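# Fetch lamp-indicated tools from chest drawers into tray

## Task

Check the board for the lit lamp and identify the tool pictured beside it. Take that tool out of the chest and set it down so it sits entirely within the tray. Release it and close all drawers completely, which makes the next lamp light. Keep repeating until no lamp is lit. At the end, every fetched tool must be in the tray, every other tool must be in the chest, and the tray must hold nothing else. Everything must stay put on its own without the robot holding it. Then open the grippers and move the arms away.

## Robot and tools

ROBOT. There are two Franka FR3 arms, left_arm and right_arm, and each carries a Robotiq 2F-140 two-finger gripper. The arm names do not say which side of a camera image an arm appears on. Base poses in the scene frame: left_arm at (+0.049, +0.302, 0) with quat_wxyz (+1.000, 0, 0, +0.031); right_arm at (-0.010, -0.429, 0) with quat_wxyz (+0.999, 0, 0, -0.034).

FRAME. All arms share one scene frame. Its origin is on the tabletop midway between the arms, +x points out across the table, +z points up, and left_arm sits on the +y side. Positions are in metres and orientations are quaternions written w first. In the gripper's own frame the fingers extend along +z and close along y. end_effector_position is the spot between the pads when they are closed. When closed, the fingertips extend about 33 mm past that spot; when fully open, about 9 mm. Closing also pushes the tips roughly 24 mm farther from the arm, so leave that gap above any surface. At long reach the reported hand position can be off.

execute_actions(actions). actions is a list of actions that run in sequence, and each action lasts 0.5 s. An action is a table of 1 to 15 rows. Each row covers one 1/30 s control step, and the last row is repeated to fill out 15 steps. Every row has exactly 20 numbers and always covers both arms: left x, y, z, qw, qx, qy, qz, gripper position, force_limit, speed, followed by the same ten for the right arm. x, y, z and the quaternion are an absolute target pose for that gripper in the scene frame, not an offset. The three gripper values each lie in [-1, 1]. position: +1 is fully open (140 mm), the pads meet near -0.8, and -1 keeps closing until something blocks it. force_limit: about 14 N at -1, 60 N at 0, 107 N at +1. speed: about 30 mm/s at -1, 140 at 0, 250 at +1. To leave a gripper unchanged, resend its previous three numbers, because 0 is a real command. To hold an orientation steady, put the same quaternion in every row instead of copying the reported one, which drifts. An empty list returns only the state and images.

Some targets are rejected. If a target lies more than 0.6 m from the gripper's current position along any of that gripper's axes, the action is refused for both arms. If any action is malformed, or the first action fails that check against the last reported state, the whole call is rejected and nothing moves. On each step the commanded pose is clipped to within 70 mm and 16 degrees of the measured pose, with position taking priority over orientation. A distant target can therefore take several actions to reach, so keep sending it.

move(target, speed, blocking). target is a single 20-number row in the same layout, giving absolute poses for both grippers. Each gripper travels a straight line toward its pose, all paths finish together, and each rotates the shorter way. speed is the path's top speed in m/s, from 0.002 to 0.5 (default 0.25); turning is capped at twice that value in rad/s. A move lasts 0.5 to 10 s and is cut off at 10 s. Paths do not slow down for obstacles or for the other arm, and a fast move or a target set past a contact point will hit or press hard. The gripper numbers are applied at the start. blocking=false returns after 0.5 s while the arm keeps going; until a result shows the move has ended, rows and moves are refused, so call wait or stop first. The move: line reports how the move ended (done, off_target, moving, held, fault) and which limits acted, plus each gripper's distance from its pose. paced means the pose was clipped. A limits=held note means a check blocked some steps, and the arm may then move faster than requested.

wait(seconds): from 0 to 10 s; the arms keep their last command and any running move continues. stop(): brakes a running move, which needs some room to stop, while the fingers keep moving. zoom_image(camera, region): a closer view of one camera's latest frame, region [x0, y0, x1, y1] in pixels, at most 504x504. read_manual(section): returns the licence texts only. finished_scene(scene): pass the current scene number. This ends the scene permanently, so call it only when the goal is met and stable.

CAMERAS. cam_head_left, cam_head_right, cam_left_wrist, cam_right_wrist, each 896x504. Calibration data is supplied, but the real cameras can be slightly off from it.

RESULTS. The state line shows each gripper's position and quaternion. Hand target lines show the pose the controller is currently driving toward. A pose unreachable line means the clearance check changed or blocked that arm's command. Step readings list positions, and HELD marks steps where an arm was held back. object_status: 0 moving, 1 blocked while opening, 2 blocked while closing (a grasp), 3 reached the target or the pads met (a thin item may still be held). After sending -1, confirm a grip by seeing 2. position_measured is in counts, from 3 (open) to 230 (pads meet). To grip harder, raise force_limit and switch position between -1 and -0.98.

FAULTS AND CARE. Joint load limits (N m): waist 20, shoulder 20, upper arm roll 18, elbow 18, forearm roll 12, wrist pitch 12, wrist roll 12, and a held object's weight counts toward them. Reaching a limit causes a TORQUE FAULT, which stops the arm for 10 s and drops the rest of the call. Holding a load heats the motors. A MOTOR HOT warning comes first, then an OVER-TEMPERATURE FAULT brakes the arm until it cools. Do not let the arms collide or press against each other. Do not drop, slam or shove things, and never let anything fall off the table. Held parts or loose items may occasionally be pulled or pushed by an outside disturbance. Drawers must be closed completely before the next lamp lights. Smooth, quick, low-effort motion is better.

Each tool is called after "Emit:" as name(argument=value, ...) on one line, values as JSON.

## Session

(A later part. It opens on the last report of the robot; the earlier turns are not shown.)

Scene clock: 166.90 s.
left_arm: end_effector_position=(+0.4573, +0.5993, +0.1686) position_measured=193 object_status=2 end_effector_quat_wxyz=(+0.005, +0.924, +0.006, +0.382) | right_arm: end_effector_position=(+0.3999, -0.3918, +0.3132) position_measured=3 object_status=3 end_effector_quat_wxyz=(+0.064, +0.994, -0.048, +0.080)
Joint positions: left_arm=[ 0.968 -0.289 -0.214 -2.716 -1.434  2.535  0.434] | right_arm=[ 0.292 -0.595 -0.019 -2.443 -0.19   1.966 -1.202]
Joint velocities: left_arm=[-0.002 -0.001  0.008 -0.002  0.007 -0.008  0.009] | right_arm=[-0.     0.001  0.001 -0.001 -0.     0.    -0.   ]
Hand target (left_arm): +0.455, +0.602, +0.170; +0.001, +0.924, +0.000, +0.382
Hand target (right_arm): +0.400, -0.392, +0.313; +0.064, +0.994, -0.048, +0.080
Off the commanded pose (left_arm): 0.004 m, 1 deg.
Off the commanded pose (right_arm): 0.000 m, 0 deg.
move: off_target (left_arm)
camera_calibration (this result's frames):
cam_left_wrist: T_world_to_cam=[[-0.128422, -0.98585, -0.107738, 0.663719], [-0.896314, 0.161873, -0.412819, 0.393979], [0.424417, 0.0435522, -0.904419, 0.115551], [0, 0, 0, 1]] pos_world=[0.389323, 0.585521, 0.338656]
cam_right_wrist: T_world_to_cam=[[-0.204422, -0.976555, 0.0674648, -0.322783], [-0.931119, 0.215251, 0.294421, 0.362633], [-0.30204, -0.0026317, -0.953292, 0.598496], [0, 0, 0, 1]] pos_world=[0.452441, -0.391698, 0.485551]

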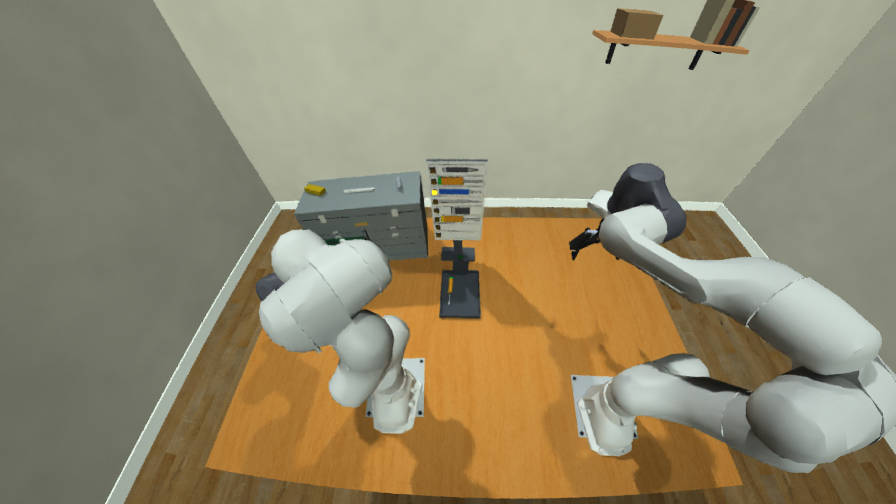

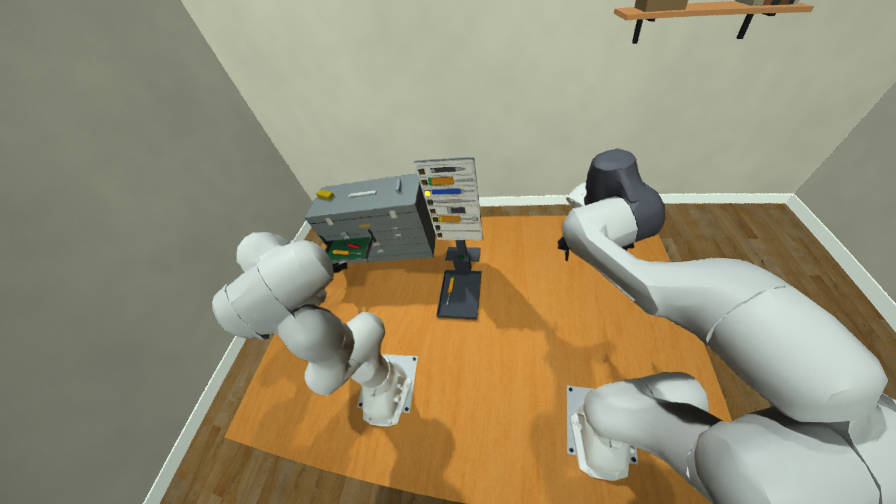

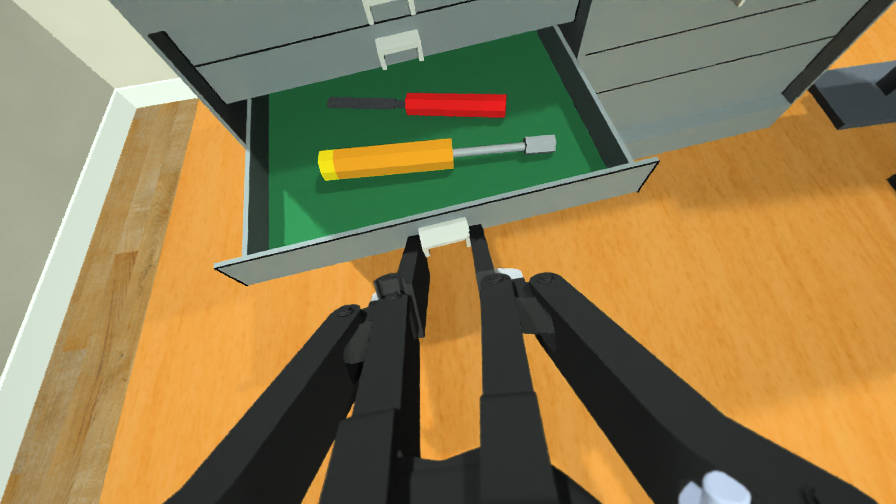

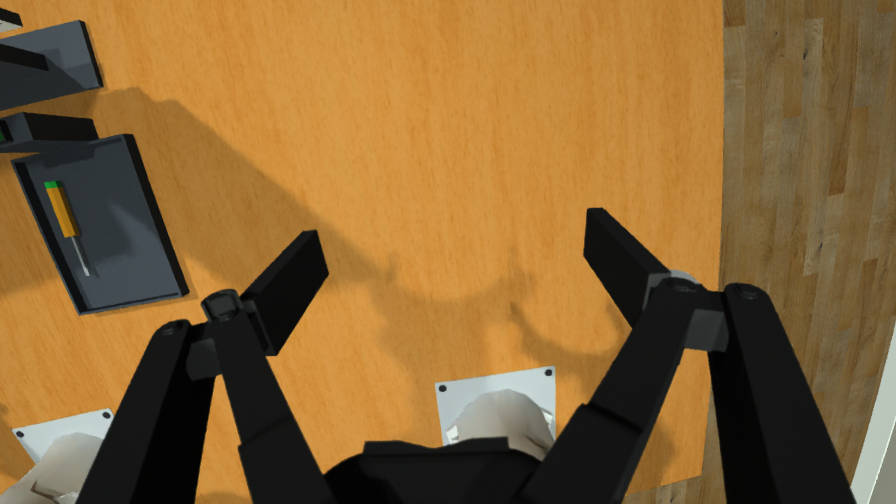

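Emit:
move(target=[0.588,0.609,0.171,0,0.924,0,0.383,-1,0,0,0.4,-0.392,0.313,0.064,0.994,-0.048,0.08,1,0,0], speed=0.1)

Emit:
move(target=[0.588,0.609,0.171,0,0.924,0,0.383,0,0,0,0.4,-0.392,0.313,0.064,0.994,-0.048,0.08,1,0,0])

Emit:
move(target=[0.55,0.486,0.172,0,0.966,0,0.259,0,0,0,0.4,-0.392,0.313,0.064,0.994,-0.048,0.08,1,0,0])

Emit:
move(target=[0.605,0.486,0.137,0,0.966,0,0.259,0,0,0,0.4,-0.392,0.313,0.064,0.994,-0.048,0.08,1,0,0], speed=0.08)

Emit:
move(target=[0.605,0.486,0.137,0,0.966,0,0.259,-1,0,0,0.4,-0.392,0.313,0.064,0.994,-0.048,0.08,1,0,0])

Emit:
move(target=[0.472,0.478,0.137,0,0.966,0,0.259,-1,0,0,0.4,-0.392,0.313,0.064,0.994,-0.048,0.08,1,0,0], speed=0.1)

Emit:
move(target=[0.472,0.478,0.137,0,0.966,0,0.259,0,0,0,0.4,-0.392,0.313,0.064,0.994,-0.048,0.08,1,0,0])

Emit:
move(target=[0.47,0.478,0.30,0,1,0,0,0,0,0,0.4,-0.392,0.313,0.064,0.994,-0.048,0.08,1,0,0])

Scene clock: 168.97 s.
left_arm: end_effector_position=(+0.5832, +0.6108, +0.1700) position_measured=193 object_status=2 end_effector_quat_wxyz=(-0.001, +0.924, +0.005, +0.383) | right_arm: end_effector_position=(+0.3999, -0.3918, +0.3132) position_measured=3 object_status=3 end_effector_quat_wxyz=(+0.064, +0.994, -0.048, +0.080)
Joint positions: left_arm=[ 0.884  0.002 -0.35  -2.412 -1.493  2.737  0.353] | right_arm=[ 0.292 -0.595 -0.019 -2.443 -0.19   1.966 -1.202]
Joint velocities: left_arm=[-0.001 -0.001 -0.006  0.001  0.007  0.01  -0.023] | right_arm=[ 0.    -0.     0.    -0.    -0.    -0.001  0.   ]
Hand target (left_arm): +0.588, +0.608, +0.172; -0.001, +0.923, -0.000, +0.384
Hand target (right_arm): +0.400, -0.392, +0.313; +0.064, +0.994, -0.048, +0.080
Off the commanded pose (left_arm): 0.005 m, 1 deg.
Off the commanded pose (right_arm): 0.000 m, 0 deg.
move: off_target (left_arm)
camera_calibration (this result's frames):
cam_left_wrist: T_world_to_cam=[[-0.125592, -0.984881, -0.119314, 0.691069], [-0.896163, 0.164217, -0.412218, 0.503946], [0.425579, 0.0551531, -0.903239, 0.0548366], [0, 0, 0, 1]] pos_world=[0.515074, 0.59484, 0.33972]
cam_right_wrist: T_world_to_cam=[[-0.204422, -0.976555, 0.0674648, -0.322783], [-0.931119, 0.215251, 0.294421, 0.362633], [-0.30204, -0.00263171, -0.953292, 0.598496], [0, 0, 0, 1]] pos_world=[0.452441, -0.391697, 0.485551]

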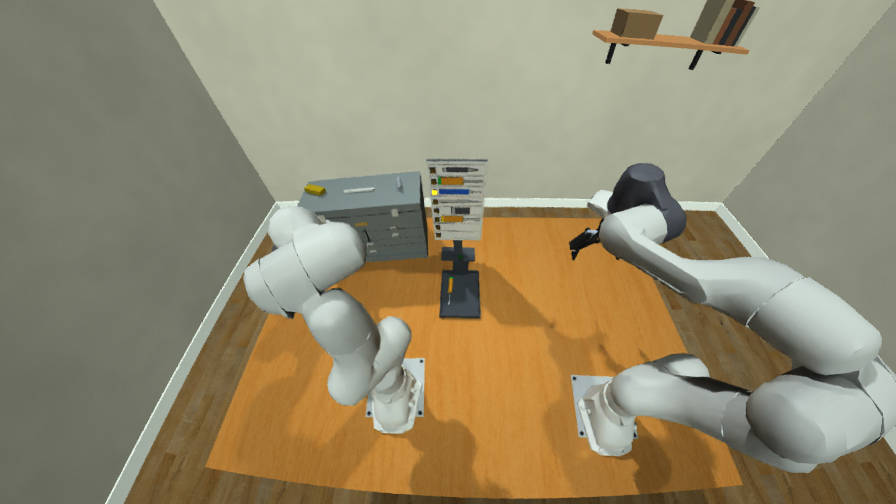

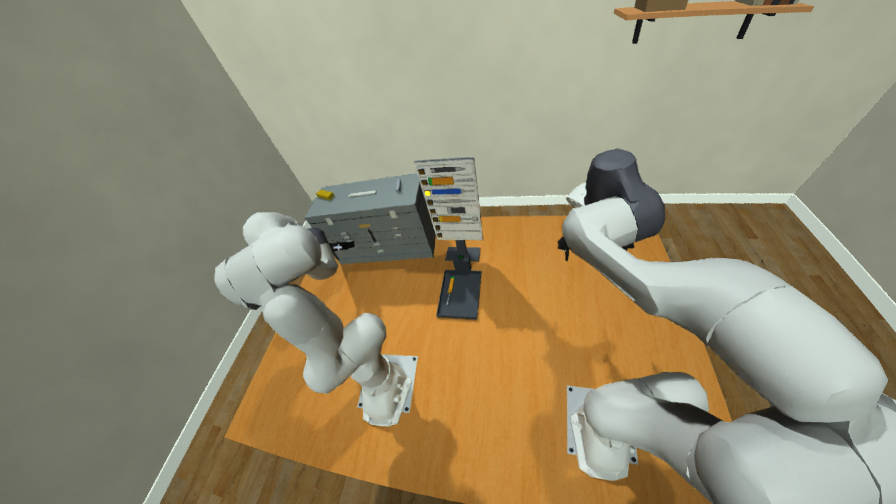

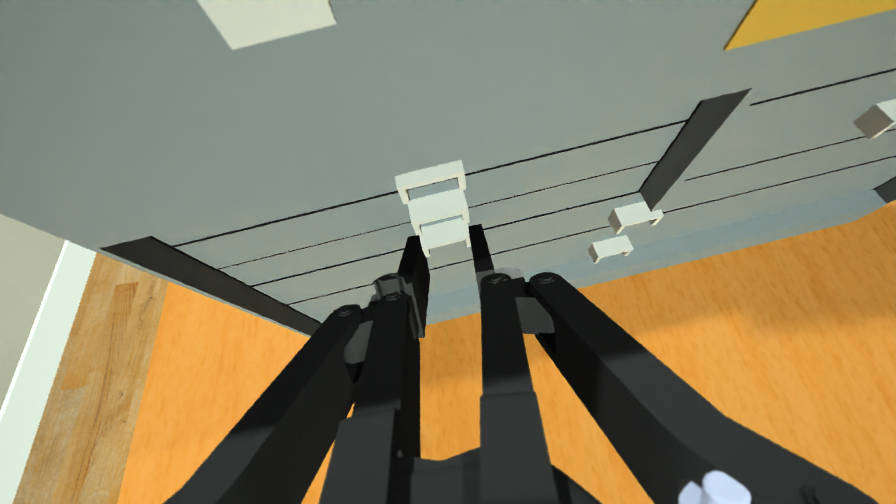

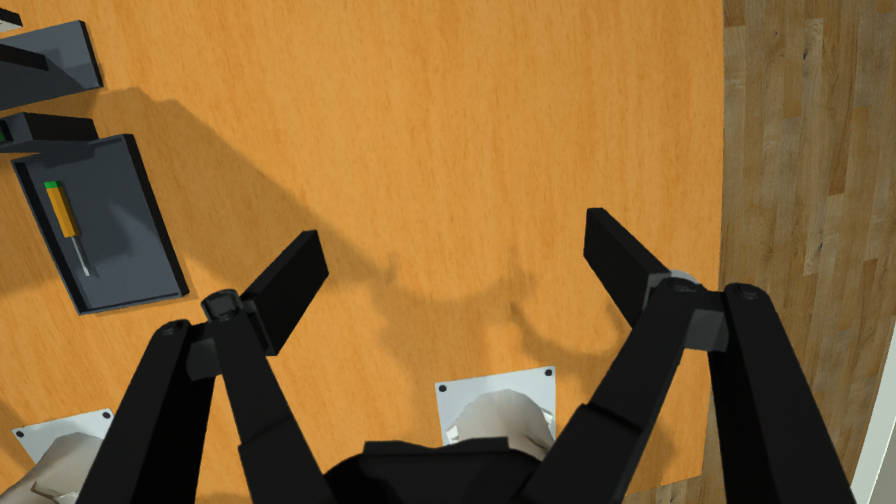

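Scene clock: 169.67 s.
left_arm: end_effector_position=(+0.5842, +0.6112, +0.1698) position_measured=129 object_status=3 end_effector_quat_wxyz=(-0.001, +0.924, +0.003, +0.383) | right_arm: end_effector_position=(+0.3999, -0.3918, +0.3132) position_measured=3 object_status=3 end_effector_quat_wxyz=(+0.064, +0.994, -0.048, +0.080)
Joint positions: left_arm=[ 0.884  0.006 -0.35  -2.409 -1.489  2.737  0.353] | right_arm=[ 0.292 -0.595 -0.019 -2.443 -0.19   1.966 -1.202]
Joint velocities: left_arm=[0.    0.001 0.002 0.    0.002 0.    0.001] | right_arm=[ 0.001  0.001 -0.001 -0.    -0.001  0.     0.001]
Hand target (left_arm): +0.588, +0.609, +0.171; -0.000, +0.924, -0.000, +0.383
Hand target (right_arm): +0.400, -0.392, +0.313; +0.064, +0.994, -0.048, +0.080
Off the commanded pose (left_arm): 0.005 m, 0 deg.
Off the commanded pose (right_arm): 0.000 m, 0 deg.
move: off_target (left_arm)
camera_calibration (this result's frames):
cam_left_wrist: T_world_to_cam=[[-0.128575, -0.984345, -0.120555, 0.693151], [-0.895992, 0.167408, -0.411307, 0.502442], [0.42505, 0.0551323, -0.903489, 0.0546189], [0, 0, 0, 1]] pos_world=[0.51609, 0.595175, 0.339568]
cam_right_wrist: T_world_to_cam=[[-0.204422, -0.976555, 0.0674649, -0.322783], [-0.931119, 0.215251, 0.294421, 0.362633], [-0.30204, -0.00263183, -0.953292, 0.598496], [0, 0, 0, 1]] pos_world=[0.452441, -0.391697, 0.485551]

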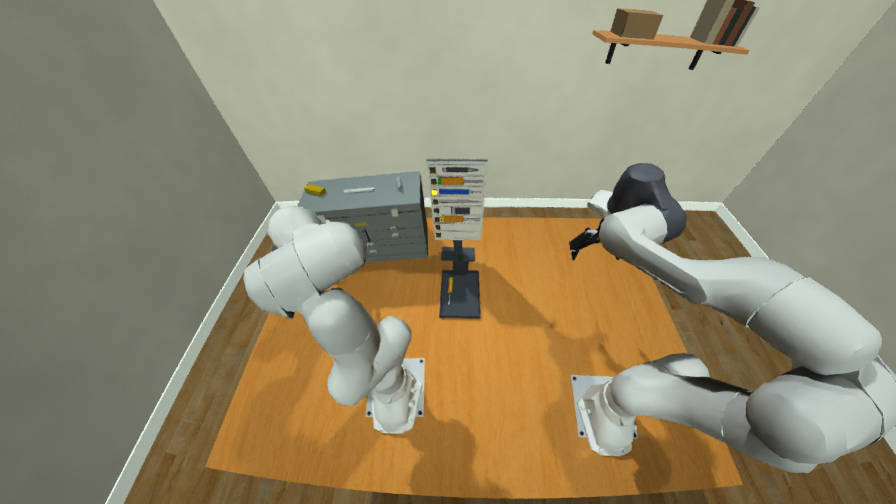

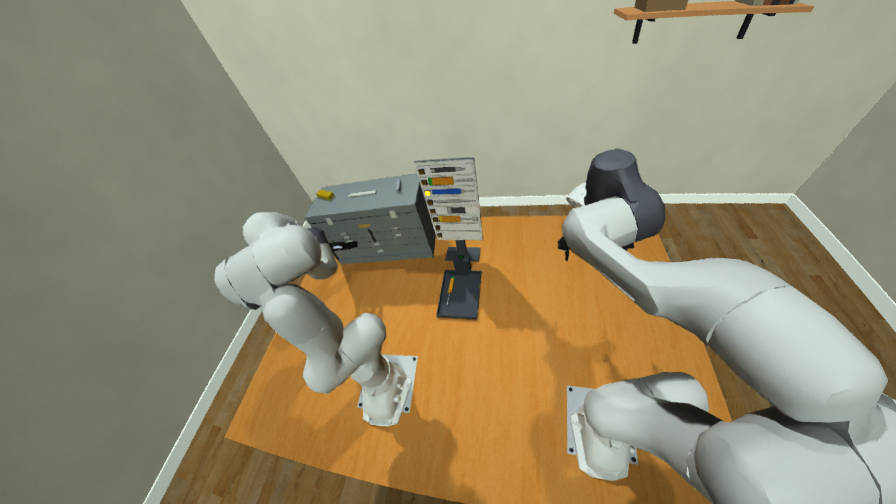

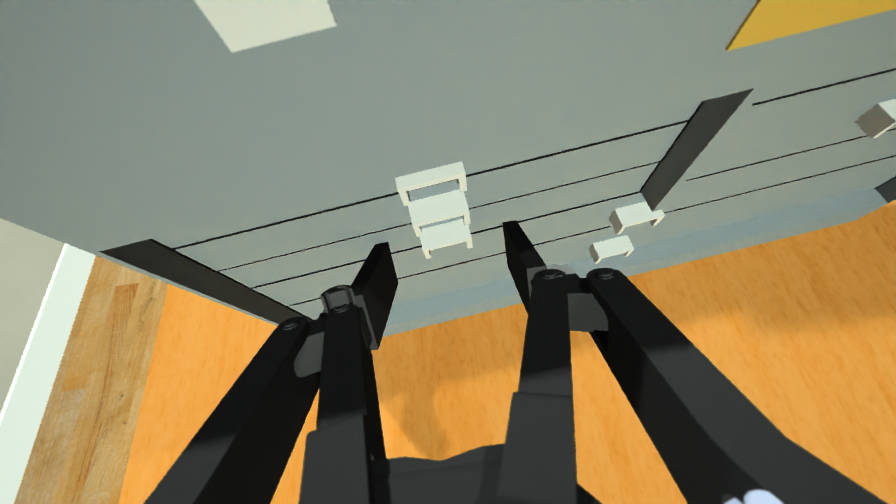

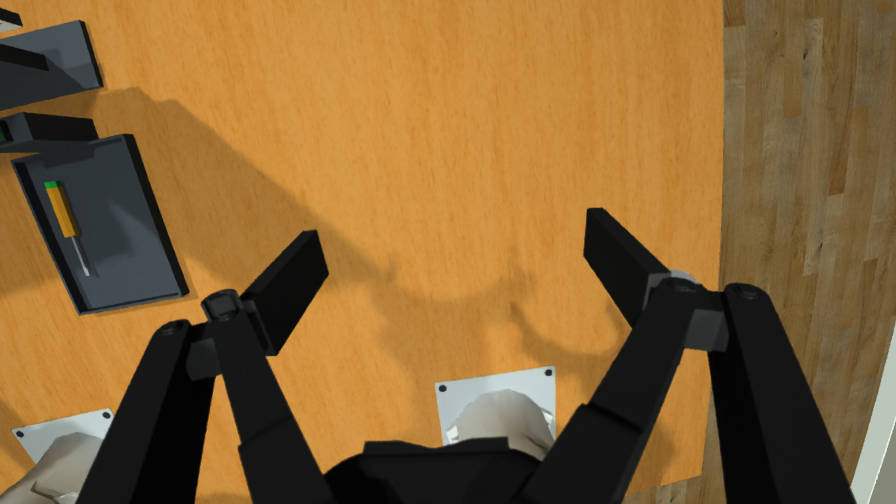

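Scene clock: 180.10 s.
left_arm: end_effector_position=(+0.5510, +0.5879, +0.1710) position_measured=129 object_status=3 end_effector_quat_wxyz=(-0.043, +0.941, -0.010, +0.336) | right_arm: end_effector_position=(+0.3999, -0.3918, +0.3132) position_measured=3 object_status=3 end_effector_quat_wxyz=(+0.064, +0.994, -0.048, +0.080)
Joint positions: left_arm=[ 0.853 -0.121 -0.4   -2.535 -1.373  2.846  0.218] | right_arm=[ 0.292 -0.595 -0.019 -2.443 -0.19   1.966 -1.202]
Joint velocities: left_arm=[ 0.001 -0.     0.001  0.    -0.001  0.     0.002] | right_arm=[-0.    -0.    -0.001 -0.001 -0.002 -0.001 -0.002]
Hand target (left_arm): +0.552, +0.586, +0.171; -0.040, +0.941, -0.011, +0.337
Hand target (right_arm): +0.400, -0.392, +0.313; +0.064, +0.994, -0.048, +0.080
Off the commanded pose (left_arm): 0.102 m, 11 deg.
Off the commanded pose (right_arm): 0.000 m, 0 deg.
TORQUE FAULT: the external load on joint 3 (upper arm roll) of the left arm reached its load limit, and that arm stopped for 10 seconds. That time counts as 19 of the actions that you can send in this scene. A torque fault stops only its own arm. That arm's remaining commands of this call were not run. That arm's gripper holds where it stopped, with its grip as last carried out, and that arm accepts commands again: back off and push less far. That arm stops again, at the same cost, whenever a joint's load reaches its limit.
move: fault (left_arm); limits=paced
camera_calibration (this result's frames):
cam_left_wrist: T_world_to_cam=[[-0.136028, -0.971812, -0.192557, 0.675176], [-0.933217, 0.190936, -0.304382, 0.465549], [0.332569, 0.138293, -0.932884, 0.0782255], [0, 0, 0, 1]] pos_world=[0.500286, 0.556436, 0.34469]
cam_right_wrist: T_world_to_cam=[[-0.204422, -0.976555, 0.0674649, -0.322783], [-0.931119, 0.215251, 0.294421, 0.362633], [-0.30204, -0.00263179, -0.953292, 0.598496], [0, 0, 0, 1]] pos_world=[0.452441, -0.391697, 0.485551]

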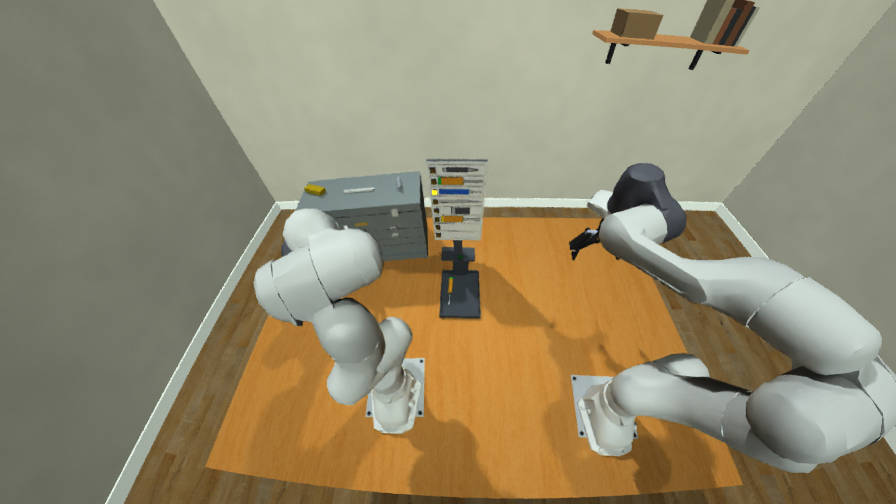

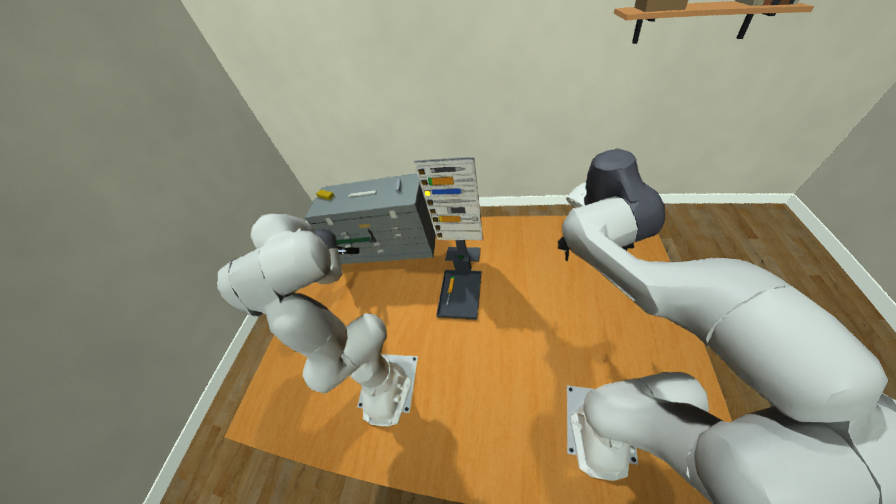

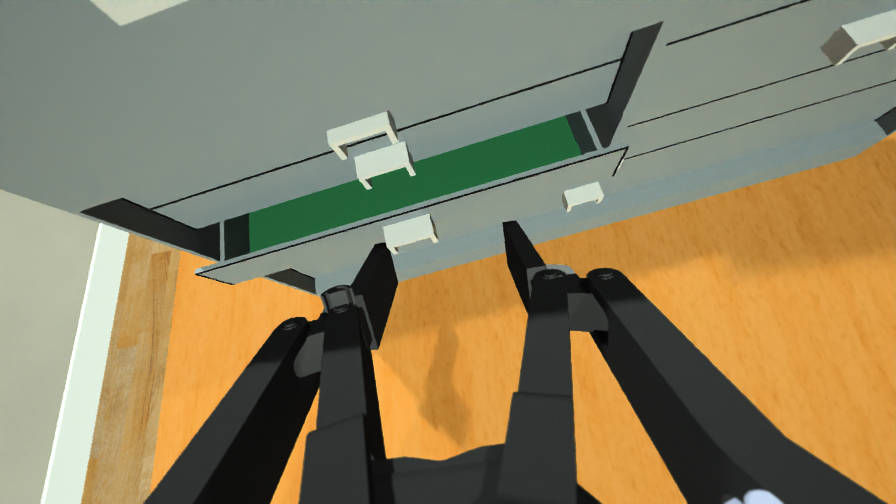

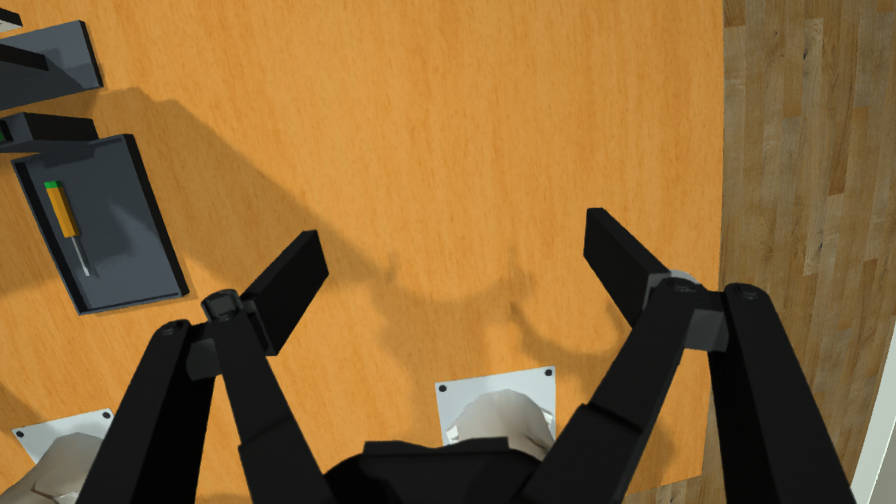

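not run: a fault stop came before this call.

not run: a fault stop came before this call.

not run: a fault stop came before this call.

not run: a fault stop came before this call.

not run: a fault stop came before this call.


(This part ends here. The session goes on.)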